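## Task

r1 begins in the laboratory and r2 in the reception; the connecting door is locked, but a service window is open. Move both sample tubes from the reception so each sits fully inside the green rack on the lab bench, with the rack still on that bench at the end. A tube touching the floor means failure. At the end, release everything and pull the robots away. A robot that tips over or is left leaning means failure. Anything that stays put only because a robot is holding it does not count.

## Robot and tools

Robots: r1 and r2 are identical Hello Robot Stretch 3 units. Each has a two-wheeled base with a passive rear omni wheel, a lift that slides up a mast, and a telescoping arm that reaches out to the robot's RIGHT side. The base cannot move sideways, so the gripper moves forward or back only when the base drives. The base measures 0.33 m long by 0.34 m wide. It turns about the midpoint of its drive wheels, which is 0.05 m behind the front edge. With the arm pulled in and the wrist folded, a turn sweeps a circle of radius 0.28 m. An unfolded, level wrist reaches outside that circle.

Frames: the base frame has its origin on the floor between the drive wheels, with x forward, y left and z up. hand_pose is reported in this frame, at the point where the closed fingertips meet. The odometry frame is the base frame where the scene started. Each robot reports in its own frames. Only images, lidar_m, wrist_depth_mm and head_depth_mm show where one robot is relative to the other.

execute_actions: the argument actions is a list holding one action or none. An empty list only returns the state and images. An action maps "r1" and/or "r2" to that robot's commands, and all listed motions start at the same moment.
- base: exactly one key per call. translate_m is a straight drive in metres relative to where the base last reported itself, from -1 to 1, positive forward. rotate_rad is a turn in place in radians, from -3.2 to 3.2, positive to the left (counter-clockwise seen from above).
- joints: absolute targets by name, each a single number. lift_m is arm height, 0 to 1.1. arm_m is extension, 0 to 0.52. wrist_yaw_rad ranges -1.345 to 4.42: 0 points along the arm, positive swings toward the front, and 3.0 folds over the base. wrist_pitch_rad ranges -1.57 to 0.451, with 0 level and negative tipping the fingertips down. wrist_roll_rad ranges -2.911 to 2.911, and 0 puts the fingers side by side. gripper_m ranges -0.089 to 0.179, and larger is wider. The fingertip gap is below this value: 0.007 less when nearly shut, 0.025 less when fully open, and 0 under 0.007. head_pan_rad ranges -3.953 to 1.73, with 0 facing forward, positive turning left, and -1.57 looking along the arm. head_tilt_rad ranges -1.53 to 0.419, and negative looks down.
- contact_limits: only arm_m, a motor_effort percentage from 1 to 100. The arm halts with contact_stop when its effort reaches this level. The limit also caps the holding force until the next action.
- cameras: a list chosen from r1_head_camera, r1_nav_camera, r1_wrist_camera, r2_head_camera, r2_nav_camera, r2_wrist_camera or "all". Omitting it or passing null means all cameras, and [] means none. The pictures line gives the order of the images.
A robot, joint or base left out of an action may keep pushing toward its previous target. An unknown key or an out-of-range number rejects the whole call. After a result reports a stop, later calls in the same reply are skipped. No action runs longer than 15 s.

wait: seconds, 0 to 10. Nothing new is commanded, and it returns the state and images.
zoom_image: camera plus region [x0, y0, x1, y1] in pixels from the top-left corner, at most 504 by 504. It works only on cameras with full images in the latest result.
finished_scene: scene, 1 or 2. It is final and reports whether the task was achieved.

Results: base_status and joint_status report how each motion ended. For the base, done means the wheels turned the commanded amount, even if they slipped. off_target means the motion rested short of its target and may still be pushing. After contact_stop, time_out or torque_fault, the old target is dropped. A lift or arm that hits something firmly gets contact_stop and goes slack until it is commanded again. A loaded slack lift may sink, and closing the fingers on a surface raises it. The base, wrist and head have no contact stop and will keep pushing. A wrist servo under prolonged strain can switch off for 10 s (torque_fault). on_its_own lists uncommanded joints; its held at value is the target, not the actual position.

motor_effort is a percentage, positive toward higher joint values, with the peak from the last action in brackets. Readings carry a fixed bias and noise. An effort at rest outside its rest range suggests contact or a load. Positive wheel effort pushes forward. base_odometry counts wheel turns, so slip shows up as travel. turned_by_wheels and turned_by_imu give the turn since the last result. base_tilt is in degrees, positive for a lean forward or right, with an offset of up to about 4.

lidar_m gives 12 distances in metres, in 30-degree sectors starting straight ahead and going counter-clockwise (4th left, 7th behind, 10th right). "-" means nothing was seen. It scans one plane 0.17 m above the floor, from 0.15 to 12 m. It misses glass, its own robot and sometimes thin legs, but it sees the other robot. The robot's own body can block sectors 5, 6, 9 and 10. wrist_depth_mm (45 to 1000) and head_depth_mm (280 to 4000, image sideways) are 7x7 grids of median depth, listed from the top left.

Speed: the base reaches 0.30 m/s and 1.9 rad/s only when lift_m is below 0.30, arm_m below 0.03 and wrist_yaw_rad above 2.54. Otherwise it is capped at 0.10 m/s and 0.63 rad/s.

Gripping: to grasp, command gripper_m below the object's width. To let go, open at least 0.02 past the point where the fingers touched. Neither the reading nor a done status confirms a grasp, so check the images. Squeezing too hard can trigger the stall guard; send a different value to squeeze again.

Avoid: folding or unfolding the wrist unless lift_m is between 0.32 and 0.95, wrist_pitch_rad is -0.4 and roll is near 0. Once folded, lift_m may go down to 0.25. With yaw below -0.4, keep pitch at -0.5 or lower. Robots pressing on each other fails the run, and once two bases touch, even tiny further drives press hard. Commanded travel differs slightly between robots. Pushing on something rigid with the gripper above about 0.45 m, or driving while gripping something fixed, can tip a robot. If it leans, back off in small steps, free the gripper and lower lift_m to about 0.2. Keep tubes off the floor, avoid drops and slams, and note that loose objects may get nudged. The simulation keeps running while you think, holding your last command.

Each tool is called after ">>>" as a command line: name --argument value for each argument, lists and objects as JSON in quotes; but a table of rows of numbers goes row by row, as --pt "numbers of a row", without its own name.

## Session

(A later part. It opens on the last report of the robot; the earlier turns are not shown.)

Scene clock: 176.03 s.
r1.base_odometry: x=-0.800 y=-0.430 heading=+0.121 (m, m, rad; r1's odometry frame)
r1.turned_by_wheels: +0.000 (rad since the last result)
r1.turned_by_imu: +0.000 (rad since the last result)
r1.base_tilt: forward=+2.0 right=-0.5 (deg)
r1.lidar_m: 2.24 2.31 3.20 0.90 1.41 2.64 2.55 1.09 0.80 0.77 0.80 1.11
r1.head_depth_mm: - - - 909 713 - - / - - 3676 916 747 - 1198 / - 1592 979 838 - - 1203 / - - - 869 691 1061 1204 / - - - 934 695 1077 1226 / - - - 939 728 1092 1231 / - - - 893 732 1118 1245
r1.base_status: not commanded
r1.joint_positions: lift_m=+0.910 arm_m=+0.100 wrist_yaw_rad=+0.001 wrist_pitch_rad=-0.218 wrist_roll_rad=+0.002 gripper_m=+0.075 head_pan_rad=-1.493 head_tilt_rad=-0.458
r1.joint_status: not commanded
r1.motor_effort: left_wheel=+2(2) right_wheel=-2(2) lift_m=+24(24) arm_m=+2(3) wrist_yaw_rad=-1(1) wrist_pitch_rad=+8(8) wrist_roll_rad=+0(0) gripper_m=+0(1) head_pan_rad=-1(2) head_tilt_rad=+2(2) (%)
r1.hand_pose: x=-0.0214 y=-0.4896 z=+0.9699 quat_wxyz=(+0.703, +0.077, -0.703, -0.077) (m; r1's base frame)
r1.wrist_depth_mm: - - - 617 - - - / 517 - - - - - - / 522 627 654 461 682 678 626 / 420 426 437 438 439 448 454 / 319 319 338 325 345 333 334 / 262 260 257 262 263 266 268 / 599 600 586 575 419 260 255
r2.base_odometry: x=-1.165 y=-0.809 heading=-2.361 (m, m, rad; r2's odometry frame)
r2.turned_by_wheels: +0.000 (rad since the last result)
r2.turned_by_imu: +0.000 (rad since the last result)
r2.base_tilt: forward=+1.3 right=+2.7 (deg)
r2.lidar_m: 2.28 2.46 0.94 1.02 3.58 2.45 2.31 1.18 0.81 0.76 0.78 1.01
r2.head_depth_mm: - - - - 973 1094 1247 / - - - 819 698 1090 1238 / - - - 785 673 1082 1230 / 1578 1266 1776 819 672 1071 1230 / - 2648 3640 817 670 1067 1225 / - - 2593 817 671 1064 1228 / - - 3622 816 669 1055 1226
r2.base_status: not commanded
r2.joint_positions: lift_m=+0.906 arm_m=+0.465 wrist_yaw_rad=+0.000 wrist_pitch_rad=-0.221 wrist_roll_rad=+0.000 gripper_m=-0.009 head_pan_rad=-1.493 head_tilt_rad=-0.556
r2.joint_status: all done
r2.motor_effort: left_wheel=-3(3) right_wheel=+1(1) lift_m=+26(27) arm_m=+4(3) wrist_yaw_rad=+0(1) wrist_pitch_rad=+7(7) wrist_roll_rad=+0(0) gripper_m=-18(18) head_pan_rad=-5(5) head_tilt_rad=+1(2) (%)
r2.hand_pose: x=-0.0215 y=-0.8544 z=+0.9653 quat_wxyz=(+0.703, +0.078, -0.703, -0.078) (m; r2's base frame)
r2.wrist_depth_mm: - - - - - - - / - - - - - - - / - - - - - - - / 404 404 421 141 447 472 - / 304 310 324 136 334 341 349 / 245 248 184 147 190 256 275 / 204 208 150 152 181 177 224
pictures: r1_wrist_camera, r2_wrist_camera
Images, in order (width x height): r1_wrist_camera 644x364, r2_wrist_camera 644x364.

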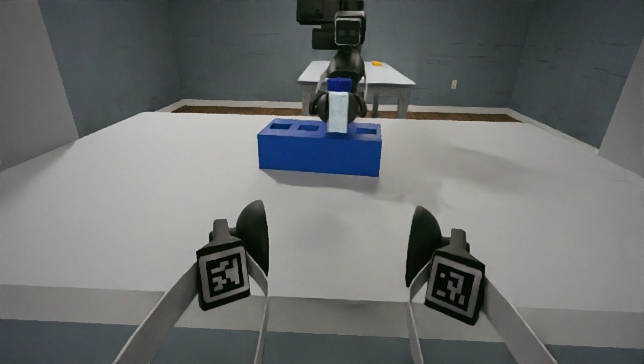

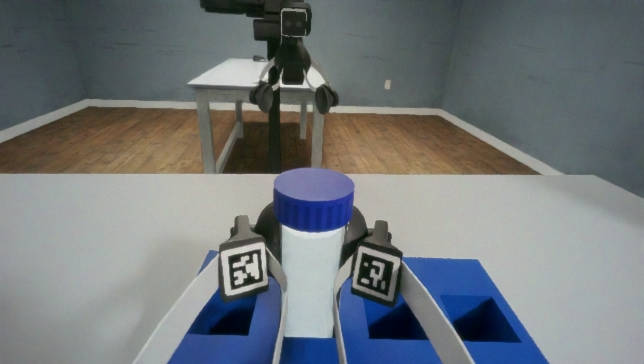

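>>> execute_actions --actions '[{"r2":{"joints":{"gripper_m":0.075}},"r1":{"joints":{"arm_m":0.15,"lift_m":0.905}}}]' --cameras '["r2_wrist_camera"]'

>>> execute_actions --actions '[{"r2":{"joints":{"arm_m":0.2}},"r1":{"joints":{"arm_m":0.36}}}]' --cameras '["r1_wrist_camera"]'

Scene clock: 177.77 s.
r1.base_odometry: x=-0.800 y=-0.430 heading=+0.121 (m, m, rad; r1's odometry frame)
r1.turned_by_wheels: +0.000 (rad since the last result)
r1.turned_by_imu: +0.000 (rad since the last result)
r1.base_tilt: forward=+2.0 right=-0.6 (deg)
r1.lidar_m: 2.24 2.32 3.20 0.90 1.41 2.64 2.55 1.09 0.80 0.77 0.80 1.10
r1.head_depth_mm: - - - 911 - - 1168 / - - 3442 897 - - 1186 / - 1590 979 838 - 1079 1189 / - - - 864 690 1056 1203 / - - - 936 695 1076 1230 / - - - 937 726 1094 1228 / - - - 889 732 1113 1247
r1.base_status: not commanded
r1.joint_positions: lift_m=+0.905 arm_m=+0.150 wrist_yaw_rad=+0.001 wrist_pitch_rad=-0.218 wrist_roll_rad=+0.002 gripper_m=+0.075 head_pan_rad=-1.493 head_tilt_rad=-0.458
r1.joint_status: all done
r1.motor_effort: left_wheel=+2(2) right_wheel=-2(2) lift_m=+24(24) arm_m=+3(7) wrist_yaw_rad=+0(0) wrist_pitch_rad=+8(8) wrist_roll_rad=+0(0) gripper_m=+0(0) head_pan_rad=-3(2) head_tilt_rad=+3(3) (%)
r1.hand_pose: x=-0.0214 y=-0.5396 z=+0.9650 quat_wxyz=(+0.703, +0.077, -0.703, -0.077) (m; r1's base frame)
r1.wrist_depth_mm: - - - 571 - - - / - - - - - - - / 511 620 616 418 599 668 - / 412 413 419 399 424 433 442 / 309 313 332 314 335 324 326 / 249 249 244 253 253 257 259 / 214 213 210 212 212 213 216
r2.base_odometry: x=-1.165 y=-0.809 heading=-2.361 (m, m, rad; r2's odometry frame)
r2.turned_by_wheels: +0.000 (rad since the last result)
r2.turned_by_imu: +0.000 (rad since the last result)
r2.base_tilt: forward=+1.3 right=+2.8 (deg)
r2.lidar_m: 2.29 2.45 0.94 1.02 3.59 2.47 2.31 1.18 0.81 0.76 0.78 1.01
r2.head_depth_mm: - - - - 972 1096 1248 / - - - 819 699 1089 1240 / - - - 785 672 1081 1233 / - 1247 1778 819 672 1076 1222 / - 2676 3662 817 672 1068 1223 / - - 2600 816 670 1064 1228 / - - 3633 814 670 1058 1220
r2.base_status: not commanded
r2.joint_positions: lift_m=+0.906 arm_m=+0.465 wrist_yaw_rad=+0.000 wrist_pitch_rad=-0.221 wrist_roll_rad=+0.000 gripper_m=+0.075 head_pan_rad=-1.493 head_tilt_rad=-0.556
r2.joint_status: all done
r2.motor_effort: left_wheel=-2(2) right_wheel=+1(1) lift_m=+26(26) arm_m=+4(3) wrist_yaw_rad=+0(0) wrist_pitch_rad=+7(7) wrist_roll_rad=-1(0) gripper_m=+0(84) head_pan_rad=-4(4) head_tilt_rad=+2(2) (%)
r2.hand_pose: x=-0.0215 y=-0.8544 z=+0.9653 quat_wxyz=(+0.703, +0.078, -0.703, -0.078) (m; r2's base frame)
r2.wrist_depth_mm: - - - - - - - / - - - - - - - / - - - - - - - / 396 408 424 414 457 469 - / 303 314 335 136 352 345 351 / 242 249 183 152 187 261 273 / 204 202 151 153 162 169 226
pictures: r2_wrist_camera
Images, in order (width x height): r2_wrist_camera 644x364.

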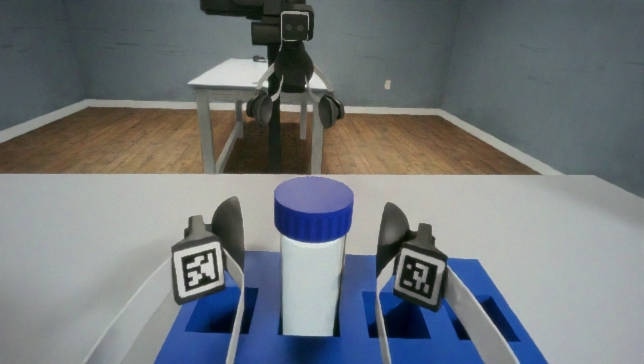

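Scene clock: 180.93 s.
r1.base_odometry: x=-0.800 y=-0.430 heading=+0.121 (m, m, rad; r1's odometry frame)
r1.turned_by_wheels: +0.000 (rad since the last result)
r1.turned_by_imu: +0.000 (rad since the last result)
r1.base_tilt: forward=+2.0 right=-0.6 (deg)
r1.lidar_m: 2.23 2.31 3.19 0.89 1.41 2.63 2.54 1.09 0.80 0.77 0.80 1.10
r1.head_depth_mm: - - - - 682 1005 1168 / - - 2702 - 685 1025 1181 / - 1596 2630 - 685 1042 1189 / - - - 864 691 1061 1199 / - - - 937 694 1082 1218 / - - - 936 731 1096 1224 / - - - 893 732 1113 1251
r1.base_status: not commanded
r1.joint_positions: lift_m=+0.905 arm_m=+0.360 wrist_yaw_rad=+0.001 wrist_pitch_rad=-0.218 wrist_roll_rad=+0.002 gripper_m=+0.075 head_pan_rad=-1.493 head_tilt_rad=-0.458
r1.joint_status: all done
r1.motor_effort: left_wheel=+2(2) right_wheel=-2(2) lift_m=+24(24) arm_m=+2(3) wrist_yaw_rad=+0(1) wrist_pitch_rad=+8(8) wrist_roll_rad=+0(0) gripper_m=+0(0) head_pan_rad=-2(2) head_tilt_rad=+3(3) (%)
r1.hand_pose: x=-0.0214 y=-0.7496 z=+0.9650 quat_wxyz=(+0.703, +0.077, -0.703, -0.077) (m; r1's base frame)
r1.wrist_depth_mm: - - - 935 - - - / - - - - - - - / - - - - - - - / 407 412 415 269 425 434 441 / 306 310 233 227 239 323 328 / 246 250 230 219 212 258 260 / 207 207 209 211 211 213 214
r2.base_odometry: x=-1.165 y=-0.809 heading=-2.361 (m, m, rad; r2's odometry frame)
r2.turned_by_wheels: +0.000 (rad since the last result)
r2.turned_by_imu: +0.001 (rad since the last result)
r2.base_tilt: forward=+1.3 right=+2.7 (deg)
r2.lidar_m: 2.28 2.45 0.94 1.02 3.58 2.46 2.31 1.19 0.81 0.76 0.78 1.01
r2.head_depth_mm: - - 3683 - - 1100 1250 / - - 3635 - - 1100 1239 / - - 1047 - - 1084 1233 / - 1089 1110 828 672 1073 1230 / - 2665 3649 816 671 1068 1229 / - - 2566 815 670 1061 1221 / - - 3640 818 670 1057 1222
r2.base_status: not commanded
r2.joint_positions: lift_m=+0.906 arm_m=+0.200 wrist_yaw_rad=+0.000 wrist_pitch_rad=-0.221 wrist_roll_rad=+0.000 gripper_m=+0.075 head_pan_rad=-1.493 head_tilt_rad=-0.556
r2.joint_status: all done
r2.motor_effort: left_wheel=-2(2) right_wheel=+1(2) lift_m=+26(26) arm_m=-4(4) wrist_yaw_rad=+0(1) wrist_pitch_rad=+7(8) wrist_roll_rad=+0(0) gripper_m=+0(0) head_pan_rad=-4(5) head_tilt_rad=+1(2) (%)
r2.hand_pose: x=-0.0215 y=-0.5900 z=+0.9653 quat_wxyz=(+0.703, +0.078, -0.703, -0.078) (m; r2's base frame)
r2.wrist_depth_mm: - - - - - - - / - - - 639 - - - / - 615 635 431 704 - 530 / 400 413 396 380 400 474 487 / 304 312 334 328 351 341 351 / 246 250 247 260 254 273 275 / 206 208 212 216 219 224 227
pictures: r1_wrist_camera
Images, in order (width x height): r1_wrist_camera 644x364.

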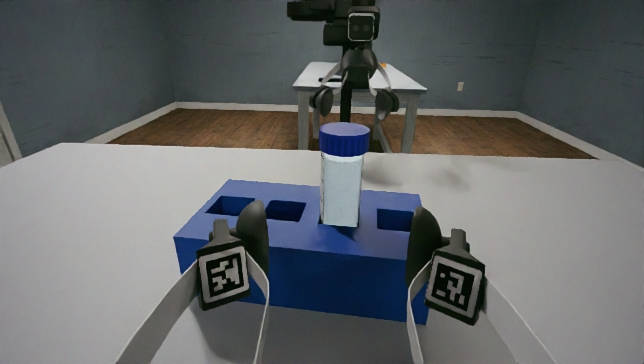

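>>> execute_actions --actions '[{"r2":{"joints":{"arm_m":0.0}},"r1":{"base":{"translate_m":-0.005},"joints":{"arm_m":0.451}}}]' --cameras '["r1_wrist_camera"]'

Scene clock: 183.87 s.
r1.base_odometry: x=-0.805 y=-0.431 heading=+0.121 (m, m, rad; r1's odometry frame)
r1.turned_by_wheels: +0.000 (rad since the last result)
r1.turned_by_imu: +0.000 (rad since the last result)
r1.base_tilt: forward=+2.1 right=-0.3 (deg)
r1.lidar_m: 2.24 2.33 3.20 0.90 1.39 2.64 2.54 1.09 0.80 0.77 0.80 1.10
r1.head_depth_mm: - - - - 655 1009 1163 / - - 2681 823 686 1025 1185 / - 1592 2637 830 687 1040 1188 / - - - 863 690 1061 1204 / - - - 931 695 1075 1229 / - - - 939 729 1098 1225 / - - - 899 731 1112 1245
r1.base_status: done
r1.joint_positions: lift_m=+0.905 arm_m=+0.451 wrist_yaw_rad=+0.001 wrist_pitch_rad=-0.218 wrist_roll_rad=+0.002 gripper_m=+0.075 head_pan_rad=-1.493 head_tilt_rad=-0.458
r1.joint_status: all done
r1.motor_effort: left_wheel=+2(1) right_wheel=-1(6) lift_m=+23(23) arm_m=+2(1) wrist_yaw_rad=-1(1) wrist_pitch_rad=+8(8) wrist_roll_rad=+0(0) gripper_m=+0(1) head_pan_rad=-2(2) head_tilt_rad=+2(2) (%)
r1.hand_pose: x=-0.0214 y=-0.8406 z=+0.9650 quat_wxyz=(+0.703, +0.077, -0.703, -0.077) (m; r1's base frame)
r1.wrist_depth_mm: - - - 843 - - - / - - - - - - - / - - - - - - - / 404 408 416 154 426 431 433 / 307 311 325 140 318 324 326 / 247 228 193 152 181 255 256 / 206 148 149 150 152 209 213
r2.base_odometry: x=-1.165 y=-0.809 heading=-2.361 (m, m, rad; r2's odometry frame)
r2.turned_by_wheels: +0.000 (rad since the last result)
r2.turned_by_imu: +0.001 (rad since the last result)
r2.base_tilt: forward=+1.3 right=+2.7 (deg)
r2.lidar_m: 2.28 2.45 0.95 1.02 3.59 2.46 2.31 1.18 0.81 0.76 0.78 1.01
r2.head_depth_mm: - - 3721 820 699 1073 - / - - 3691 821 673 1114 - / - - 931 817 671 - - / - 1063 1105 818 665 1076 1226 / - 2642 3658 816 672 1066 1226 / - - 2604 815 670 1061 1226 / - - 3628 817 670 1056 1225
r2.base_status: not commanded
r2.joint_positions: lift_m=+0.906 arm_m=+0.000 wrist_yaw_rad=+0.000 wrist_pitch_rad=-0.221 wrist_roll_rad=+0.000 gripper_m=+0.075 head_pan_rad=-1.493 head_tilt_rad=-0.556
r2.joint_status: all done
r2.motor_effort: left_wheel=-3(2) right_wheel=+1(1) lift_m=+26(26) arm_m=-4(3) wrist_yaw_rad=-1(0) wrist_pitch_rad=+7(7) wrist_roll_rad=+0(0) gripper_m=+0(0) head_pan_rad=-5(5) head_tilt_rad=+2(1) (%)
r2.hand_pose: x=-0.0215 y=-0.3900 z=+0.9653 quat_wxyz=(+0.703, +0.078, -0.703, -0.078) (m; r2's base frame)
r2.wrist_depth_mm: - - - - - - 551 / 579 - - - - - 561 / 533 617 630 566 703 696 613 / 407 414 425 440 459 473 489 / 328 335 352 360 380 388 411 / 628 633 679 703 745 757 799 / 692 723 727 758 797 860 901
pictures: r1_wrist_camera
Images, in order (width x height): r1_wrist_camera 644x364.

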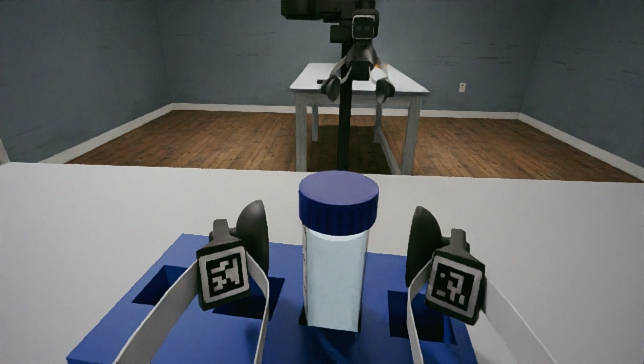

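>>> execute_actions --actions '[{"r1":{"joints":{"gripper_m":-0.01}}}]' --cameras '[]'

>>> execute_actions --actions '[{"r1":{"joints":{"lift_m":0.98}}}]' --cameras '["r1_wrist_camera"]'

Scene clock: 186.97 s.
r1.base_odometry: x=-0.805 y=-0.431 heading=+0.121 (m, m, rad; r1's odometry frame)
r1.turned_by_wheels: +0.000 (rad since the last result)
r1.turned_by_imu: +0.000 (rad since the last result)
r1.base_tilt: forward=+2.1 right=-0.4 (deg)
r1.lidar_m: 2.24 2.32 3.22 0.90 1.40 2.63 2.54 1.09 0.80 0.77 0.80 1.11
r1.head_depth_mm: - - - - 654 1013 1170 / - - 2666 824 684 1026 1184 / - 1594 2614 830 686 1040 1196 / - - - 859 691 1062 1208 / - - - 930 694 1075 1216 / - - - 941 728 1093 1224 / - - - 902 734 1109 1244
r1.base_status: not commanded
r1.joint_positions: lift_m=+0.905 arm_m=+0.451 wrist_yaw_rad=+0.001 wrist_pitch_rad=-0.220 wrist_roll_rad=+0.002 gripper_m=-0.009 head_pan_rad=-1.493 head_tilt_rad=-0.458
r1.joint_status: all done
r1.motor_effort: left_wheel=+2(2) right_wheel=-1(1) lift_m=+23(24) arm_m=+2(2) wrist_yaw_rad=+0(1) wrist_pitch_rad=+9(9) wrist_roll_rad=+0(0) gripper_m=-16(98) head_pan_rad=-2(2) head_tilt_rad=+3(3) (%)
r1.hand_pose: x=-0.0214 y=-0.8405 z=+0.9645 quat_wxyz=(+0.702, +0.078, -0.703, -0.078) (m; r1's base frame)
r1.wrist_depth_mm: - - - 855 - - - / - - - - - - - / - - - - - - - / 403 409 414 151 424 422 432 / 305 310 312 129 327 319 325 / 245 202 193 147 - 254 257 / 205 147 148 149 154 212 212
r2.base_odometry: x=-1.165 y=-0.809 heading=-2.361 (m, m, rad; r2's odometry frame)
r2.turned_by_wheels: +0.000 (rad since the last result)
r2.turned_by_imu: +0.001 (rad since the last result)
r2.base_tilt: forward=+1.3 right=+2.7 (deg)
r2.lidar_m: 2.28 2.45 0.95 1.01 3.58 2.45 2.31 1.18 0.81 0.76 0.78 1.01
r2.head_depth_mm: - - 3697 820 698 1071 - / - - 3629 820 673 1115 - / - - 930 820 673 - - / - 1065 1107 819 665 1075 1227 / - 2663 3677 816 672 1067 1225 / - - 2585 816 669 1065 1222 / - - 3654 815 670 1057 1227
r2.base_status: not commanded
r2.joint_positions: lift_m=+0.906 arm_m=+0.000 wrist_yaw_rad=+0.000 wrist_pitch_rad=-0.221 wrist_roll_rad=+0.000 gripper_m=+0.075 head_pan_rad=-1.493 head_tilt_rad=-0.556
r2.joint_status: not commanded
r2.motor_effort: left_wheel=-2(2) right_wheel=+1(1) lift_m=+26(26) arm_m=-4(4) wrist_yaw_rad=+1(0) wrist_pitch_rad=+7(7) wrist_roll_rad=-1(0) gripper_m=+0(0) head_pan_rad=-5(5) head_tilt_rad=+2(2) (%)
r2.hand_pose: x=-0.0215 y=-0.3900 z=+0.9653 quat_wxyz=(+0.703, +0.078, -0.703, -0.078) (m; r2's base frame)
r2.wrist_depth_mm: - - - - - - 540 / 571 - - - - - 567 / 551 631 649 568 695 689 597 / 402 415 433 443 468 482 487 / 327 339 355 369 376 392 405 / 635 639 703 713 732 751 796 / 672 698 736 782 791 864 898
pictures: none
No camera images: the call's "cameras" was empty. Leave "cameras" out to get every camera's image.

Scene clock: 188.47 s.
r1.base_odometry: x=-0.805 y=-0.431 heading=+0.121 (m, m, rad; r1's odometry frame)
r1.turned_by_wheels: +0.000 (rad since the last result)
r1.turned_by_imu: +0.000 (rad since the last result)
r1.base_tilt: forward=+2.1 right=-0.4 (deg)
r1.lidar_m: 2.23 2.33 3.23 0.90 1.39 2.63 2.55 1.09 0.80 0.77 0.80 1.10
r1.head_depth_mm: - - - 864 679 1008 1172 / - - - 912 685 1028 1182 / - 1596 3120 829 689 1043 1186 / - - - 861 693 1060 1206 / - - - 931 694 1075 1222 / - - - 940 729 1096 1228 / - - - 900 731 1112 1247
r1.base_status: not commanded
r1.joint_positions: lift_m=+0.980 arm_m=+0.451 wrist_yaw_rad=+0.001 wrist_pitch_rad=-0.222 wrist_roll_rad=+0.002 gripper_m=-0.009 head_pan_rad=-1.493 head_tilt_rad=-0.458
r1.joint_status: all done
r1.motor_effort: left_wheel=+2(2) right_wheel=-1(1) lift_m=+34(35) arm_m=+2(2) wrist_yaw_rad=-1(1) wrist_pitch_rad=+10(10) wrist_roll_rad=+0(0) gripper_m=-16(15) head_pan_rad=-2(1) head_tilt_rad=+2(3) (%)
r1.hand_pose: x=-0.0214 y=-0.8404 z=+1.0387 quat_wxyz=(+0.702, +0.079, -0.703, -0.078) (m; r1's base frame)
r1.wrist_depth_mm: - - - 904 - - - / - - - - - - - / - - - - - - - / - - - 150 - - - / 435 428 442 130 459 448 454 / 342 346 355 146 - 359 357 / 291 289 232 172 296 298 299
r2.base_odometry: x=-1.165 y=-0.809 heading=-2.361 (m, m, rad; r2's odometry frame)
r2.turned_by_wheels: +0.000 (rad since the last result)
r2.turned_by_imu: +0.000 (rad since the last result)
r2.base_tilt: forward=+1.3 right=+2.7 (deg)
r2.lidar_m: 2.28 2.46 0.94 1.01 3.59 2.45 2.31 1.18 0.81 0.76 0.78 1.01
r2.head_depth_mm: - - 3654 822 698 1072 - / - - 3684 821 674 1112 - / - - 1046 820 673 - - / 1513 967 1106 818 664 1071 1230 / - 2988 3634 817 670 1070 1227 / - - 2592 816 671 1061 1224 / - - 3622 814 670 1059 1226
r2.base_status: not commanded
r2.joint_positions: lift_m=+0.906 arm_m=+0.000 wrist_yaw_rad=+0.000 wrist_pitch_rad=-0.221 wrist_roll_rad=+0.000 gripper_m=+0.075 head_pan_rad=-1.493 head_tilt_rad=-0.556
r2.joint_status: not commanded
r2.motor_effort: left_wheel=-2(3) right_wheel=+2(1) lift_m=+26(26) arm_m=-4(4) wrist_yaw_rad=+0(1) wrist_pitch_rad=+7(8) wrist_roll_rad=+0(0) gripper_m=+0(0) head_pan_rad=-5(5) head_tilt_rad=+2(2) (%)
r2.hand_pose: x=-0.0215 y=-0.3900 z=+0.9653 quat_wxyz=(+0.703, +0.078, -0.703, -0.078) (m; r2's base frame)
r2.wrist_depth_mm: - - - - - - 545 / 574 - - - - - 561 / 535 613 635 570 725 699 605 / 405 413 431 443 464 478 485 / 326 336 357 362 375 387 402 / 639 630 677 713 730 768 808 / 667 708 742 755 817 884 901
pictures: r1_wrist_camera
Images, in order (width x height): r1_wrist_camera 644x364.

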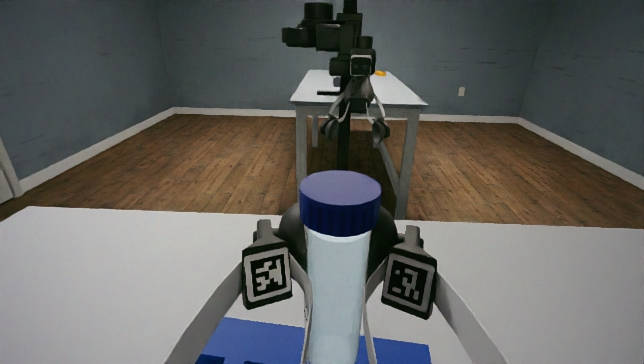

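>>> execute_actions --actions '[{"r1":{"joints":{"arm_m":0.25}},"r2":{"base":{"translate_m":-0.15}}}]' --cameras '[]'

>>> execute_actions --actions '[{"r1":{"base":{"rotate_rad":1.626},"joints":{"arm_m":0.0}}}]' --cameras '[]'

>>> execute_actions --actions '[{"r1":{"base":{"translate_m":0.256},"joints":{"lift_m":0.90}}}]' --cameras '[]'

>>> execute_actions --actions '[{"r1":{"base":{"rotate_rad":1.503},"joints":{"arm_m":0.1,"head_pan_rad":-1.45,"head_tilt_rad":-0.55}}}]' --cameras '["r1_wrist_camera","r1_head_camera"]'

Scene clock: 191.63 s.
r1.base_odometry: x=-0.805 y=-0.431 heading=+0.121 (m, m, rad; r1's odometry frame)
r1.turned_by_wheels: +0.000 (rad since the last result)
r1.turned_by_imu: +0.000 (rad since the last result)
r1.base_tilt: forward=+2.0 right=-0.4 (deg)
r1.lidar_m: 2.24 2.32 3.20 0.90 1.39 2.64 2.54 1.09 0.80 0.77 0.80 1.10
r1.head_depth_mm: - - - - 681 1014 1170 / - - 2652 - 685 1026 1181 / - - 3883 - 673 1042 1185 / - 1636 3725 865 692 1052 1209 / - - - 937 696 1078 1230 / - - - 938 726 1092 1229 / - - - 903 731 1110 1245
r1.base_status: not commanded
r1.joint_positions: lift_m=+0.980 arm_m=+0.250 wrist_yaw_rad=+0.001 wrist_pitch_rad=-0.222 wrist_roll_rad=+0.002 gripper_m=-0.009 head_pan_rad=-1.493 head_tilt_rad=-0.458
r1.joint_status: all done
r1.motor_effort: left_wheel=+2(2) right_wheel=-1(1) lift_m=+34(34) arm_m=-3(5) wrist_yaw_rad=+0(1) wrist_pitch_rad=+10(10) wrist_roll_rad=+0(0) gripper_m=-16(16) head_pan_rad=-2(2) head_tilt_rad=+2(3) (%)
r1.hand_pose: x=-0.0214 y=-0.6399 z=+1.0385 quat_wxyz=(+0.702, +0.079, -0.703, -0.079) (m; r1's base frame)
r1.wrist_depth_mm: - - - - - - - / - - - - - - - / - - - - - - - / - 566 585 150 597 608 - / 428 433 412 131 458 446 458 / 345 346 359 147 - 359 362 / 289 290 295 173 298 299 297
r2.base_odometry: x=-1.058 y=-0.704 heading=-2.361 (m, m, rad; r2's odometry frame)
r2.turned_by_wheels: +0.000 (rad since the last result)
r2.turned_by_imu: +0.001 (rad since the last result)
r2.base_tilt: forward=+1.3 right=+2.7 (deg)
r2.lidar_m: 2.32 2.61 0.99 0.88 0.89 2.30 2.16 1.20 0.83 0.78 0.79 1.02
r2.head_depth_mm: - - 3686 822 699 1090 - / - - 3658 820 674 1130 - / - - 3648 820 697 - - / - 2988 2577 819 673 1090 1241 / 1511 1079 1808 816 696 1086 1234 / - 2981 2593 815 695 1080 1231 / - - 3621 816 694 1075 1222
r2.base_status: done
r2.joint_positions: lift_m=+0.906 arm_m=+0.000 wrist_yaw_rad=+0.000 wrist_pitch_rad=-0.221 wrist_roll_rad=+0.000 gripper_m=+0.075 head_pan_rad=-1.493 head_tilt_rad=-0.556
r2.joint_status: not commanded
r2.motor_effort: left_wheel=-2(8) right_wheel=+2(1) lift_m=+26(26) arm_m=-4(4) wrist_yaw_rad=+0(1) wrist_pitch_rad=+7(7) wrist_roll_rad=+0(0) gripper_m=+1(0) head_pan_rad=-4(4) head_tilt_rad=+1(2) (%)
r2.hand_pose: x=-0.0215 y=-0.3900 z=+0.9653 quat_wxyz=(+0.703, +0.078, -0.703, -0.078) (m; r2's base frame)
r2.wrist_depth_mm: - - - - - 551 532 / - - - - - 575 569 / 582 610 564 651 736 605 634 / 400 414 429 448 455 478 668 / 338 353 357 376 381 399 738 / 634 662 711 721 754 768 811 / 702 730 749 799 828 872 908
pictures: none
No camera images: the call's "cameras" was empty. Leave "cameras" out to get every camera's image.

Scene clock: 195.20 s.
r1.base_odometry: x=-0.805 y=-0.431 heading=+1.747 (m, m, rad; r1's odometry frame)
r1.turned_by_wheels: +1.626 (rad since the last result)
r1.turned_by_imu: +1.633 (rad since the last result)
r1.base_tilt: forward=+2.0 right=-0.4 (deg)
r1.lidar_m: 0.90 0.99 2.60 2.46 1.04 0.79 0.77 0.82 1.17 2.24 2.36 0.91
r1.head_depth_mm: 1825 1969 2140 2387 2095 - - / 1839 2015 2200 2404 - - - / 1873 2041 2236 2467 - - - / 1891 2091 2260 2511 2041 1581 1289 / 1928 2111 2328 2539 2040 1587 1287 / 1958 2141 2352 2565 2063 1585 1290 / 1982 2183 2389 2621 2044 1597 1293
r1.base_status: done
r1.joint_positions: lift_m=+0.980 arm_m=+0.000 wrist_yaw_rad=+0.001 wrist_pitch_rad=-0.222 wrist_roll_rad=+0.002 gripper_m=-0.009 head_pan_rad=-1.493 head_tilt_rad=-0.458
r1.joint_status: all done
r1.motor_effort: left_wheel=-1(6) right_wheel=+2(7) lift_m=+34(34) arm_m=-2(4) wrist_yaw_rad=-1(1) wrist_pitch_rad=+10(10) wrist_roll_rad=+0(0) gripper_m=-15(16) head_pan_rad=-2(2) head_tilt_rad=+2(2) (%)
r1.hand_pose: x=-0.0214 y=-0.3899 z=+1.0385 quat_wxyz=(+0.702, +0.079, -0.703, -0.079) (m; r1's base frame)
r1.wrist_depth_mm: - - - - - - - / - - - - - - - / - - - - - - 949 / - - - 150 - - 950 / - - - 130 - - 946 / - - - 146 - - 920 / - - - 173 - - 929
r2.base_odometry: x=-1.058 y=-0.704 heading=-2.361 (m, m, rad; r2's odometry frame)
r2.turned_by_wheels: +0.000 (rad since the last result)
r2.turned_by_imu: +0.001 (rad since the last result)
r2.base_tilt: forward=+1.3 right=+2.7 (deg)
r2.lidar_m: 2.32 2.61 1.00 0.88 0.89 2.31 2.16 1.20 0.83 0.78 0.79 1.02
r2.head_depth_mm: - - 3681 820 699 1093 - / - - 3700 819 674 1132 - / - - 3665 819 698 - - / - 2677 2586 818 670 1094 1240 / 1389 2966 1589 816 697 1086 1234 / - 2648 2597 816 695 1079 1230 / - - 3597 815 695 1073 1224
r2.base_status: not commanded
r2.joint_positions: lift_m=+0.906 arm_m=+0.000 wrist_yaw_rad=+0.000 wrist_pitch_rad=-0.221 wrist_roll_rad=+0.000 gripper_m=+0.075 head_pan_rad=-1.493 head_tilt_rad=-0.556
r2.joint_status: not commanded
r2.motor_effort: left_wheel=-2(3) right_wheel=+2(1) lift_m=+26(26) arm_m=-4(4) wrist_yaw_rad=-1(0) wrist_pitch_rad=+7(7) wrist_roll_rad=+0(0) gripper_m=+0(0) head_pan_rad=-4(4) head_tilt_rad=+2(2) (%)
r2.hand_pose: x=-0.0215 y=-0.3900 z=+0.9653 quat_wxyz=(+0.703, +0.078, -0.703, -0.078) (m; r2's base frame)
r2.wrist_depth_mm: - - - - - 546 536 / - - - - - 559 565 / 597 603 566 658 725 602 612 / 399 420 423 440 457 474 681 / 338 348 358 370 381 405 752 / 633 665 706 721 735 782 824 / 693 724 768 782 801 869 905
pictures: none
No camera images: the call's "cameras" was empty. Leave "cameras" out to get every camera's image.

Scene clock: 198.73 s.
r1.base_odometry: x=-0.850 y=-0.179 heading=+1.747 (m, m, rad; r1's odometry frame)
r1.turned_by_wheels: +0.000 (rad since the last result)
r1.turned_by_imu: +0.001 (rad since the last result)
r1.base_tilt: forward=+2.0 right=-0.4 (deg)
r1.lidar_m: 1.38 0.76 2.59 2.52 1.38 1.05 1.03 1.09 1.53 2.25 2.38 0.65
r1.head_depth_mm: 1827 1982 2173 2395 2010 1569 - / 1849 2017 2220 2432 2039 1609 - / 1889 2059 2256 2478 2020 - - / 1928 2100 2305 2505 2026 1582 1290 / 1941 2142 2378 2550 2050 1579 1289 / 1976 2161 2414 2608 2065 1582 1291 / 2008 2197 2430 2614 2062 1601 1296
r1.base_status: done
r1.joint_positions: lift_m=+0.900 arm_m=+0.000 wrist_yaw_rad=+0.001 wrist_pitch_rad=-0.223 wrist_roll_rad=+0.002 gripper_m=-0.009 head_pan_rad=-1.493 head_tilt_rad=-0.458
r1.joint_status: all done
r1.motor_effort: left_wheel=-2(3) right_wheel=+2(6) lift_m=+24(31) arm_m=-2(2) wrist_yaw_rad=-1(0) wrist_pitch_rad=+10(10) wrist_roll_rad=+0(0) gripper_m=-16(15) head_pan_rad=-2(2) head_tilt_rad=+3(2) (%)
r1.hand_pose: x=-0.0214 y=-0.3899 z=+0.9588 quat_wxyz=(+0.702, +0.079, -0.703, -0.079) (m; r1's base frame)
r1.wrist_depth_mm: - - - - - - - / - - - - - - - / - - - - - - - / - - - 151 - - - / - - - 130 - - - / - - - 147 - - - / - - - 172 - - -
r2.base_odometry: x=-1.058 y=-0.704 heading=-2.361 (m, m, rad; r2's odometry frame)
r2.turned_by_wheels: +0.000 (rad since the last result)
r2.turned_by_imu: +0.001 (rad since the last result)
r2.base_tilt: forward=+1.3 right=+2.7 (deg)
r2.lidar_m: 2.32 2.61 0.99 0.88 0.88 2.30 2.16 1.20 0.83 0.77 0.79 1.02
r2.head_depth_mm: - - 3722 820 699 1091 - / - - 3660 817 673 1130 - / - - 3641 819 698 - - / - 2643 2591 817 672 1093 1244 / - 2474 1859 819 697 1087 1235 / - 2661 2597 816 696 1077 1230 / - - 3628 815 695 1077 1221
r2.base_status: not commanded
r2.joint_positions: lift_m=+0.906 arm_m=+0.000 wrist_yaw_rad=+0.000 wrist_pitch_rad=-0.221 wrist_roll_rad=+0.000 gripper_m=+0.075 head_pan_rad=-1.493 head_tilt_rad=-0.556
r2.joint_status: not commanded
r2.motor_effort: left_wheel=-2(2) right_wheel=+2(1) lift_m=+26(26) arm_m=-4(4) wrist_yaw_rad=+0(0) wrist_pitch_rad=+7(7) wrist_roll_rad=-1(0) gripper_m=+0(0) head_pan_rad=-4(5) head_tilt_rad=+1(1) (%)
r2.hand_pose: x=-0.0215 y=-0.3900 z=+0.9653 quat_wxyz=(+0.703, +0.078, -0.703, -0.078) (m; r2's base frame)
r2.wrist_depth_mm: - - - - - 545 541 / - - - - - 581 568 / 589 606 567 680 708 606 607 / 404 413 422 444 450 473 659 / 340 348 361 370 385 399 732 / 640 648 698 726 748 794 821 / 692 733 756 812 830 875 932
pictures: none
No camera images: the call's "cameras" was empty. Leave "cameras" out to get every camera's image.

Scene clock: 202.07 s.
r1.base_odometry: x=-0.850 y=-0.179 heading=-3.034 (m, m, rad; r1's odometry frame)
r1.turned_by_wheels: +1.503 (rad since the last result)
r1.turned_by_imu: +1.509 (rad since the last result)
r1.base_tilt: forward=+2.0 right=-0.5 (deg)
r1.lidar_m: 2.53 1.46 1.07 1.03 1.07 1.46 2.25 2.34 0.65 0.65 0.76 2.63
r1.head_depth_mm: 2724 3024 3221 1032 - - 1180 / 2732 3041 1475 944 - - 1150 / 2785 3099 1482 973 812 1469 1223 / 2829 3112 1493 996 823 1476 1224 / 2858 3144 1500 1010 833 1484 1225 / 2882 3194 3448 1008 851 1393 1216 / 2931 3246 3499 1016 857 1069 1206
r1.base_status: done
r1.joint_positions: lift_m=+0.900 arm_m=+0.100 wrist_yaw_rad=+0.001 wrist_pitch_rad=-0.223 wrist_roll_rad=+0.002 gripper_m=-0.009 head_pan_rad=-1.457 head_tilt_rad=-0.543
r1.joint_status: all done
r1.motor_effort: left_wheel=-1(6) right_wheel=+2(6) lift_m=+24(24) arm_m=+2(1) wrist_yaw_rad=+0(1) wrist_pitch_rad=+10(10) wrist_roll_rad=+0(0) gripper_m=-15(15) head_pan_rad=+2(7) head_tilt_rad=-3(13) (%)
r1.hand_pose: x=-0.0214 y=-0.4893 z=+0.9588 quat_wxyz=(+0.702, +0.079, -0.703, -0.079) (m; r1's base frame)
r1.wrist_depth_mm: - - - - - - - / - - - - - - - / - - - - - - - / - 648 656 150 696 - - / 482 483 488 129 516 - - / 391 393 405 146 - - - / 396 349 353 172 345 360 -
r2.base_odometry: x=-1.058 y=-0.704 heading=-2.361 (m, m, rad; r2's odometry frame)
r2.turned_by_wheels: +0.000 (rad since the last result)
r2.turned_by_imu: +0.001 (rad since the last result)
r2.base_tilt: forward=+1.3 right=+2.7 (deg)
r2.lidar_m: 2.32 2.61 1.00 0.88 0.89 2.30 2.17 1.20 0.83 0.78 0.79 1.02
r2.head_depth_mm: - - 3730 819 697 1092 - / - - 3683 819 673 1129 - / - - 3670 821 697 - - / - 2529 1799 819 671 1091 1238 / - 2653 3654 819 697 1086 1232 / - 2988 2599 818 696 1080 1227 / - - 3638 815 696 1074 1225
r2.base_status: not commanded
r2.joint_positions: lift_m=+0.906 arm_m=+0.000 wrist_yaw_rad=+0.000 wrist_pitch_rad=-0.221 wrist_roll_rad=+0.000 gripper_m=+0.075 head_pan_rad=-1.493 head_tilt_rad=-0.556
r2.joint_status: not commanded
r2.motor_effort: left_wheel=-2(3) right_wheel=+1(2) lift_m=+26(26) arm_m=-4(4) wrist_yaw_rad=+0(1) wrist_pitch_rad=+7(7) wrist_roll_rad=+0(0) gripper_m=+0(0) head_pan_rad=-5(5) head_tilt_rad=+1(2) (%)
r2.hand_pose: x=-0.0215 y=-0.3900 z=+0.9653 quat_wxyz=(+0.703, +0.078, -0.703, -0.078) (m; r2's base frame)
r2.wrist_depth_mm: - - - - - 542 541 / - - - - - 572 577 / 596 622 555 690 732 618 629 / 407 411 422 441 459 473 671 / 342 354 358 374 382 403 732 / 635 668 693 726 752 766 804 / 689 727 747 795 824 892 920
pictures: r1_head_camera (sideways: a quarter turn clockwise sets it upright), r1_wrist_camera
Images, in order (width x height): r1_head_camera 896x504, r1_wrist_camera 644x364.

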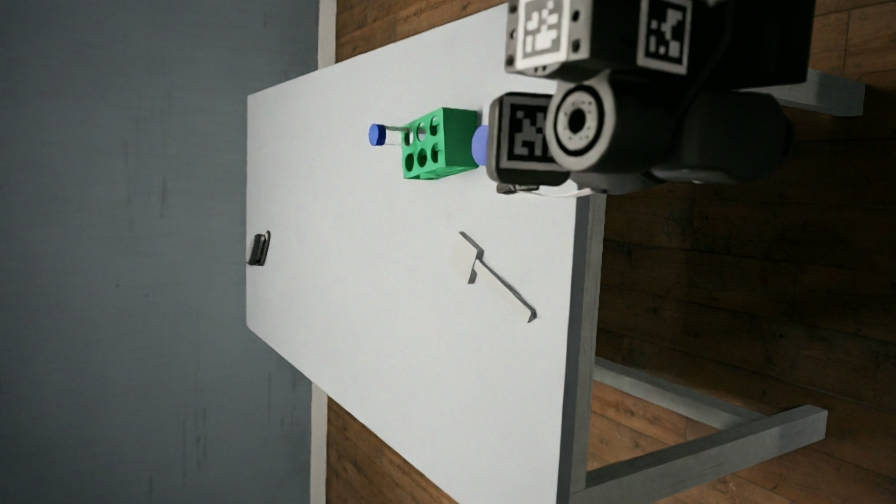

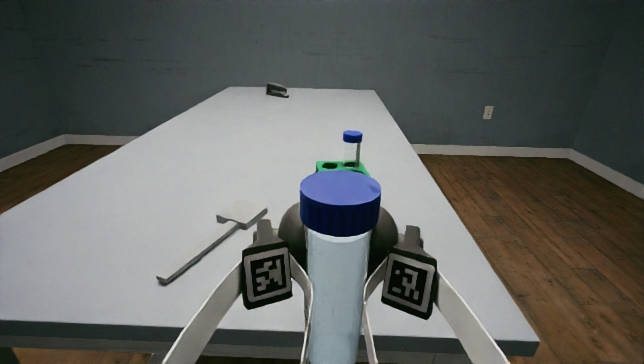

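>>> execute_actions --actions '[{"r1":{"base":{"translate_m":-0.005},"joints":{"arm_m":0.445,"lift_m":0.86}}}]' --cameras '["r1_wrist_camera","r1_head_camera"]'

>>> zoom_image --camera "r1_wrist_camera" --region '[240, 204, 460, 364]'

Scene clock: 206.20 s.
r1.base_odometry: x=-0.845 y=-0.178 heading=-3.034 (m, m, rad; r1's odometry frame)
r1.turned_by_wheels: +0.000 (rad since the last result)
r1.turned_by_imu: -0.001 (rad since the last result)
r1.base_tilt: forward=+2.0 right=-0.4 (deg)
r1.lidar_m: 2.53 1.46 1.07 1.03 1.07 1.45 2.25 2.33 0.65 0.65 0.77 2.64
r1.head_depth_mm: 2743 3005 3246 - 800 1344 1210 / 2742 3041 1703 904 803 1420 1146 / 2817 3032 1584 954 807 1460 1221 / 2806 3089 1487 1000 818 1474 1232 / 2847 3122 1500 1006 832 1484 1231 / 2901 3237 3373 1007 851 1401 1215 / 2953 3256 3441 1019 855 1082 1206
r1.base_status: done
r1.joint_positions: lift_m=+0.860 arm_m=+0.445 wrist_yaw_rad=+0.001 wrist_pitch_rad=-0.223 wrist_roll_rad=+0.002 gripper_m=-0.009 head_pan_rad=-1.457 head_tilt_rad=-0.543
r1.joint_status: all done
r1.motor_effort: left_wheel=-1(8) right_wheel=+2(3) lift_m=+24(24) arm_m=+2(2) wrist_yaw_rad=+0(0) wrist_pitch_rad=+11(10) wrist_roll_rad=+0(0) gripper_m=-16(16) head_pan_rad=+2(2) head_tilt_rad=-3(3) (%)
r1.hand_pose: x=-0.0214 y=-0.8342 z=+0.9187 quat_wxyz=(+0.702, +0.079, -0.703, -0.079) (m; r1's base frame)
r1.wrist_depth_mm: - - - - - - - / - - - - - - - / - 798 827 846 - - - / 548 554 551 150 570 - - / 415 417 419 130 437 - - / 330 337 342 146 - 355 - / 277 280 283 171 245 289 -
r2.base_odometry: x=-1.058 y=-0.704 heading=-2.361 (m, m, rad; r2's odometry frame)
r2.turned_by_wheels: +0.000 (rad since the last result)
r2.turned_by_imu: +0.001 (rad since the last result)
r2.base_tilt: forward=+1.3 right=+2.7 (deg)
r2.lidar_m: 2.32 2.61 0.99 0.88 0.89 2.30 2.16 1.20 0.83 0.78 0.79 1.02
r2.head_depth_mm: - - 3676 820 698 1092 - / - - 3707 821 674 1130 - / - - 3651 820 698 - - / - 1708 1766 819 672 1095 1238 / - 2640 3656 817 696 1086 1239 / - 2997 2586 815 696 1079 1226 / - - 3642 815 694 1070 1228
r2.base_status: not commanded
r2.joint_positions: lift_m=+0.906 arm_m=+0.000 wrist_yaw_rad=+0.000 wrist_pitch_rad=-0.221 wrist_roll_rad=+0.000 gripper_m=+0.075 head_pan_rad=-1.493 head_tilt_rad=-0.556
r2.joint_status: not commanded
r2.motor_effort: left_wheel=-2(2) right_wheel=+2(2) lift_m=+26(26) arm_m=-4(4) wrist_yaw_rad=+0(0) wrist_pitch_rad=+7(7) wrist_roll_rad=+0(0) gripper_m=+0(0) head_pan_rad=-4(5) head_tilt_rad=+1(1) (%)
r2.hand_pose: x=-0.0215 y=-0.3900 z=+0.9653 quat_wxyz=(+0.703, +0.078, -0.703, -0.078) (m; r2's base frame)
r2.wrist_depth_mm: - - - - - 546 537 / - - - - - 569 563 / 597 613 555 666 706 615 636 / 407 409 433 444 456 471 666 / 337 346 359 368 386 397 745 / 640 664 710 718 746 800 822 / 691 730 767 797 810 863 913
pictures: r1_head_camera (sideways: a quarter turn clockwise sets it upright), r1_wrist_camera
Images, in order (width x height): r1_head_camera 896x504, r1_wrist_camera 644x364.

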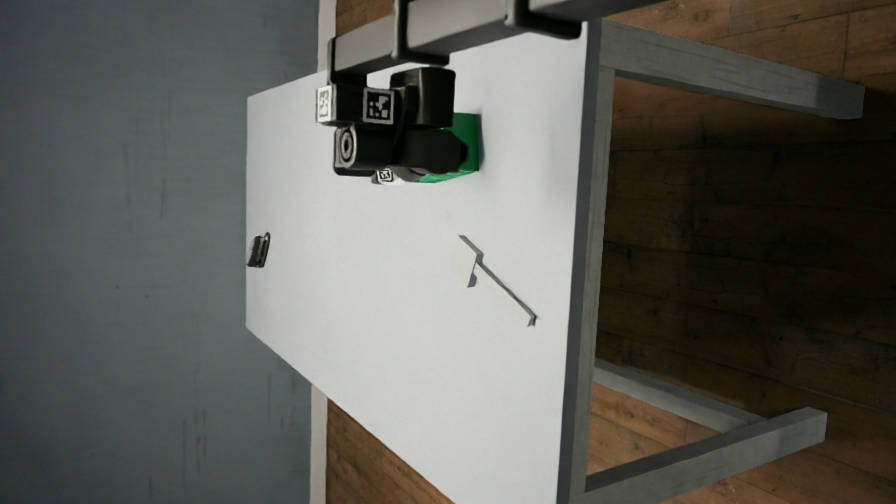

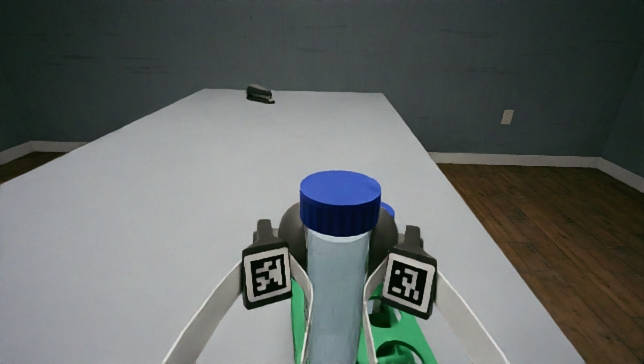

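Region (240, 204, 460, 364) of r1_wrist_camera's 644x364 image, scaled by 2.291; it fills the top 367 rows of this view, and the rest is white.

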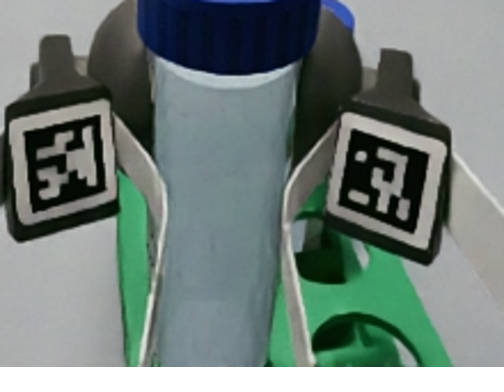

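>>> execute_actions --actions '[]' --cameras '["r1_wrist_camera","r1_head_camera"]'

Scene clock: 207.07 s.
r1.base_odometry: x=-0.845 y=-0.178 heading=-3.034 (m, m, rad; r1's odometry frame)
r1.turned_by_wheels: +0.000 (rad since the last result)
r1.turned_by_imu: +0.000 (rad since the last result)
r1.base_tilt: forward=+2.0 right=-0.4 (deg)
r1.lidar_m: 2.53 1.47 1.07 1.03 1.07 1.46 2.25 2.33 0.65 0.65 0.76 2.63
r1.head_depth_mm: 2729 3007 3292 - 799 1336 1213 / 2728 3052 1709 905 801 1427 1141 / 2816 3092 1591 951 806 1468 1222 / 2798 3103 1483 999 823 1471 1220 / 2830 3140 1504 1005 834 1486 1231 / 2879 3208 3390 1014 850 1400 1210 / 2947 3255 3496 1015 853 1085 1205
r1.base_status: done
r1.joint_positions: lift_m=+0.860 arm_m=+0.445 wrist_yaw_rad=+0.001 wrist_pitch_rad=-0.223 wrist_roll_rad=+0.002 gripper_m=-0.009 head_pan_rad=-1.457 head_tilt_rad=-0.543
r1.joint_status: all done
r1.motor_effort: left_wheel=-2(8) right_wheel=+2(3) lift_m=+24(24) arm_m=+2(2) wrist_yaw_rad=-1(0) wrist_pitch_rad=+10(10) wrist_roll_rad=+0(0) gripper_m=-16(16) head_pan_rad=+4(2) head_tilt_rad=-3(3) (%)
r1.hand_pose: x=-0.0214 y=-0.8342 z=+0.9187 quat_wxyz=(+0.702, +0.079, -0.703, -0.079) (m; r1's base frame)
r1.wrist_depth_mm: - - - - - - - / - - - - - - - / - 814 809 844 - - - / 548 555 558 150 582 - - / 415 414 423 130 441 - - / 336 330 343 147 - 362 - / 279 282 281 172 242 286 -
r2.base_odometry: x=-1.058 y=-0.704 heading=-2.361 (m, m, rad; r2's odometry frame)
r2.turned_by_wheels: +0.000 (rad since the last result)
r2.turned_by_imu: +0.000 (rad since the last result)
r2.base_tilt: forward=+1.3 right=+2.7 (deg)
r2.lidar_m: 2.32 2.61 1.00 0.88 0.88 2.30 2.16 1.20 0.83 0.77 0.79 1.02
r2.head_depth_mm: - - 3677 821 698 1094 - / - - 3686 820 674 1128 - / - - 3641 818 698 - - / - 1705 1777 818 672 1090 1245 / - 2651 3668 819 697 1086 1234 / - 3006 2593 817 695 1080 1227 / - - 3653 817 694 1073 1228
r2.base_status: not commanded
r2.joint_positions: lift_m=+0.906 arm_m=+0.000 wrist_yaw_rad=+0.000 wrist_pitch_rad=-0.221 wrist_roll_rad=+0.000 gripper_m=+0.075 head_pan_rad=-1.493 head_tilt_rad=-0.556
r2.joint_status: not commanded
r2.motor_effort: left_wheel=-2(2) right_wheel=+1(2) lift_m=+26(26) arm_m=-4(4) wrist_yaw_rad=-1(0) wrist_pitch_rad=+7(7) wrist_roll_rad=+0(0) gripper_m=+0(0) head_pan_rad=-5(5) head_tilt_rad=+1(1) (%)
r2.hand_pose: x=-0.0215 y=-0.3900 z=+0.9653 quat_wxyz=(+0.703, +0.078, -0.703, -0.078) (m; r2's base frame)
r2.wrist_depth_mm: - - - - - 546 538 / - - - - - 568 572 / 587 611 575 671 710 602 609 / 403 416 424 437 463 475 662 / 340 347 361 374 381 408 746 / 654 645 693 710 749 776 820 / 683 734 771 790 821 904 919
pictures: r1_head_camera (sideways: a quarter turn clockwise sets it upright), r1_wrist_camera
Images, in order (width x height): r1_head_camera 896x504, r1_wrist_camera 644x364.

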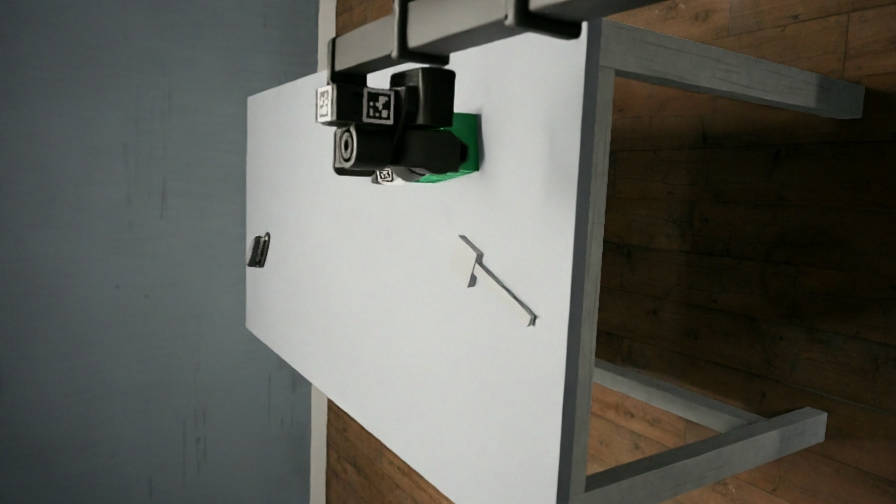

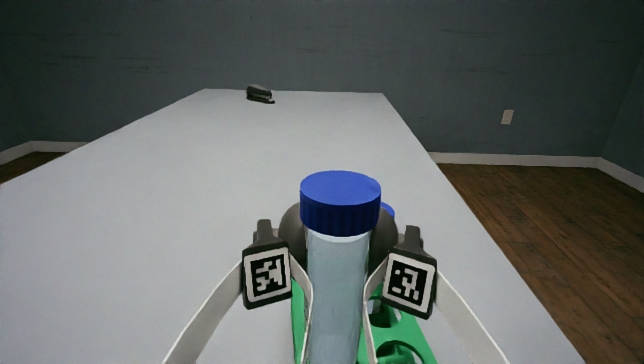

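>>> execute_actions --actions '[{"r1":{"joints":{"lift_m":0.845,"arm_m":0.452}}}]' --cameras '["r1_wrist_camera"]'

>>> zoom_image --camera "r1_wrist_camera" --region '[240, 230, 480, 364]'

Scene clock: 208.57 s.
r1.base_odometry: x=-0.845 y=-0.178 heading=-3.034 (m, m, rad; r1's odometry frame)
r1.turned_by_wheels: +0.000 (rad since the last result)
r1.turned_by_imu: +0.000 (rad since the last result)
r1.base_tilt: forward=+2.1 right=-0.5 (deg)
r1.lidar_m: 2.53 1.47 1.07 1.03 1.07 1.46 2.25 2.33 0.65 0.65 0.77 2.63
r1.head_depth_mm: 2714 2993 3273 - 798 1339 1205 / 2737 3048 1580 903 802 1416 1141 / 2768 3036 1477 950 810 1475 1226 / 2811 3064 1487 1002 820 1484 1222 / 2844 3141 1504 1007 836 1475 1229 / 2870 3242 3421 1010 849 1399 1214 / 2916 3262 3520 1019 853 1087 1202
r1.base_status: not commanded
r1.joint_positions: lift_m=+0.845 arm_m=+0.452 wrist_yaw_rad=+0.001 wrist_pitch_rad=-0.223 wrist_roll_rad=+0.002 gripper_m=-0.009 head_pan_rad=-1.457 head_tilt_rad=-0.543
r1.joint_status: all done
r1.motor_effort: left_wheel=-1(1) right_wheel=+2(2) lift_m=+24(24) arm_m=+2(4) wrist_yaw_rad=+0(0) wrist_pitch_rad=+11(11) wrist_roll_rad=+0(0) gripper_m=-16(16) head_pan_rad=+3(3) head_tilt_rad=-3(3) (%)
r1.hand_pose: x=-0.0214 y=-0.8412 z=+0.9037 quat_wxyz=(+0.702, +0.079, -0.703, -0.079) (m; r1's base frame)
r1.wrist_depth_mm: - - - - - - - / - - - - - - - / - 744 753 792 - - - / 516 520 520 151 535 - - / 389 392 395 130 416 - - / 315 313 322 147 - 327 - / 261 263 265 172 218 269 -
r2.base_odometry: x=-1.058 y=-0.704 heading=-2.361 (m, m, rad; r2's odometry frame)
r2.turned_by_wheels: +0.000 (rad since the last result)
r2.turned_by_imu: +0.000 (rad since the last result)
r2.base_tilt: forward=+1.3 right=+2.7 (deg)
r2.lidar_m: 2.32 2.60 0.99 0.88 0.89 2.30 2.16 1.20 0.82 0.77 0.79 1.02
r2.head_depth_mm: - - 3708 824 699 1088 - / - - 3673 821 672 1133 - / - - 3628 818 697 - - / - 1720 1772 820 672 1092 1239 / - 2661 3670 817 696 1089 1231 / - 2980 2580 817 696 1084 1232 / - - 3615 815 694 1072 1224
r2.base_status: not commanded
r2.joint_positions: lift_m=+0.906 arm_m=+0.000 wrist_yaw_rad=+0.000 wrist_pitch_rad=-0.221 wrist_roll_rad=+0.000 gripper_m=+0.075 head_pan_rad=-1.493 head_tilt_rad=-0.556
r2.joint_status: not commanded
r2.motor_effort: left_wheel=-2(2) right_wheel=+2(2) lift_m=+26(26) arm_m=-4(4) wrist_yaw_rad=+0(0) wrist_pitch_rad=+7(7) wrist_roll_rad=-1(0) gripper_m=+0(0) head_pan_rad=-4(5) head_tilt_rad=+2(2) (%)
r2.hand_pose: x=-0.0215 y=-0.3900 z=+0.9653 quat_wxyz=(+0.703, +0.078, -0.703, -0.078) (m; r2's base frame)
r2.wrist_depth_mm: - - - - - 541 545 / - - - - - 567 587 / 589 620 566 665 709 613 626 / 400 412 431 444 455 483 681 / 340 351 357 374 384 405 735 / 647 656 709 710 751 765 826 / 690 732 766 776 830 889 913
pictures: r1_wrist_camera
Images, in order (width x height): r1_wrist_camera 644x364.

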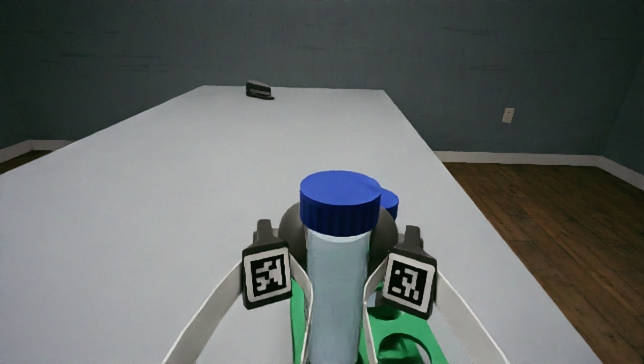

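Region (240, 230, 480, 364) of r1_wrist_camera's 644x364 image, scaled by 2.100; it fills the top 281 rows of this view, and the rest is white.

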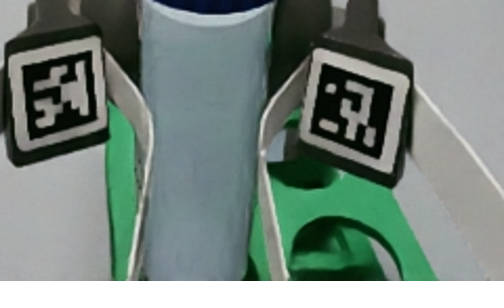

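>>> execute_actions --actions '[{"r1":{"joints":{"lift_m":0.825}}}]' --cameras '["r1_wrist_camera"]'

>>> zoom_image --camera "r1_wrist_camera" --region '[240, 150, 480, 364]'

Scene clock: 209.63 s.
r1.base_odometry: x=-0.845 y=-0.178 heading=-3.034 (m, m, rad; r1's odometry frame)
r1.turned_by_wheels: +0.000 (rad since the last result)
r1.turned_by_imu: +0.000 (rad since the last result)
r1.base_tilt: forward=+2.0 right=-0.5 (deg)
r1.lidar_m: 2.53 1.47 1.07 1.03 1.07 1.46 2.25 2.34 0.65 0.65 0.77 2.64
r1.head_depth_mm: 2740 2982 3222 - 801 970 1211 / 2762 3051 1575 903 804 1416 1142 / 2795 3028 1486 956 809 1463 1222 / 2802 3081 1485 1000 822 1471 1224 / 2837 3109 1505 1004 836 1476 1224 / 2866 3196 3453 1010 849 1405 1213 / 2926 3283 3517 1016 857 1088 1212
r1.base_status: not commanded
r1.joint_positions: lift_m=+0.825 arm_m=+0.452 wrist_yaw_rad=+0.000 wrist_pitch_rad=-0.222 wrist_roll_rad=+0.002 gripper_m=-0.009 head_pan_rad=-1.457 head_tilt_rad=-0.543
r1.joint_status: all done
r1.motor_effort: left_wheel=-2(2) right_wheel=+2(3) lift_m=+24(24) arm_m=+3(2) wrist_yaw_rad=+0(0) wrist_pitch_rad=+10(10) wrist_roll_rad=+0(0) gripper_m=-16(16) head_pan_rad=+3(2) head_tilt_rad=-3(3) (%)
r1.hand_pose: x=-0.0215 y=-0.8413 z=+0.8840 quat_wxyz=(+0.702, +0.078, -0.703, -0.079) (m; r1's base frame)
r1.wrist_depth_mm: - - - - - - - / - - - - - - - / - 701 719 728 826 - - / 472 475 482 150 460 - - / 357 360 367 130 382 410 - / 289 290 291 148 - 299 - / 239 240 244 163 191 248 267
r2.base_odometry: x=-1.058 y=-0.704 heading=-2.361 (m, m, rad; r2's odometry frame)
r2.turned_by_wheels: +0.000 (rad since the last result)
r2.turned_by_imu: +0.000 (rad since the last result)
r2.base_tilt: forward=+1.3 right=+2.7 (deg)
r2.lidar_m: 2.32 2.61 1.00 0.88 0.89 2.30 2.16 1.20 0.83 0.78 0.79 1.02
r2.head_depth_mm: - - 3691 819 699 1090 - / - - 3672 820 672 1127 - / - - 3671 819 698 - - / - 1711 1782 817 672 1092 1236 / - 2687 3656 817 697 1088 1233 / - 2997 2587 816 694 1082 1232 / - - 3615 814 694 1073 1222
r2.base_status: not commanded
r2.joint_positions: lift_m=+0.906 arm_m=+0.000 wrist_yaw_rad=+0.000 wrist_pitch_rad=-0.221 wrist_roll_rad=+0.000 gripper_m=+0.075 head_pan_rad=-1.493 head_tilt_rad=-0.556
r2.joint_status: not commanded
r2.motor_effort: left_wheel=-1(3) right_wheel=+1(1) lift_m=+26(26) arm_m=-4(4) wrist_yaw_rad=+0(0) wrist_pitch_rad=+7(7) wrist_roll_rad=+0(0) gripper_m=+0(0) head_pan_rad=-4(4) head_tilt_rad=+2(2) (%)
r2.hand_pose: x=-0.0215 y=-0.3900 z=+0.9653 quat_wxyz=(+0.703, +0.078, -0.703, -0.078) (m; r2's base frame)
r2.wrist_depth_mm: - - - - - 546 536 / - - - - - 571 570 / 593 611 561 659 699 604 623 / 405 415 435 446 462 471 670 / 338 345 360 365 386 406 747 / 636 656 713 705 746 802 823 / 701 741 773 793 819 852 886
pictures: r1_wrist_camera
Images, in order (width x height): r1_wrist_camera 644x364.

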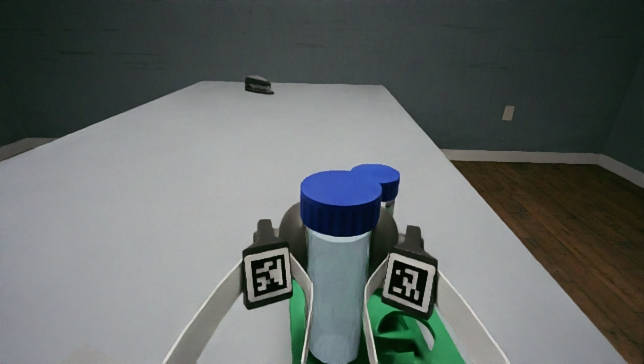

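Region (240, 150, 480, 364) of r1_wrist_camera's 644x364 image, scaled by 2.100; it fills the top 449 rows of this view, and the rest is white.

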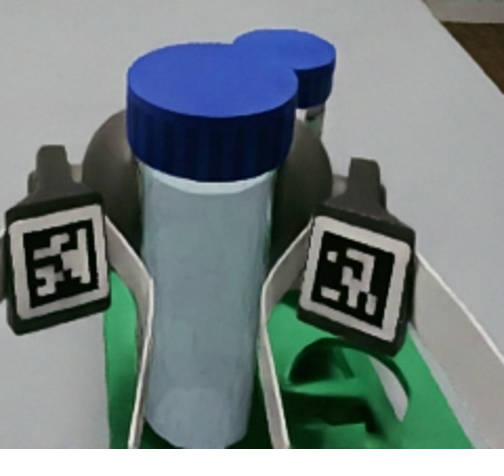

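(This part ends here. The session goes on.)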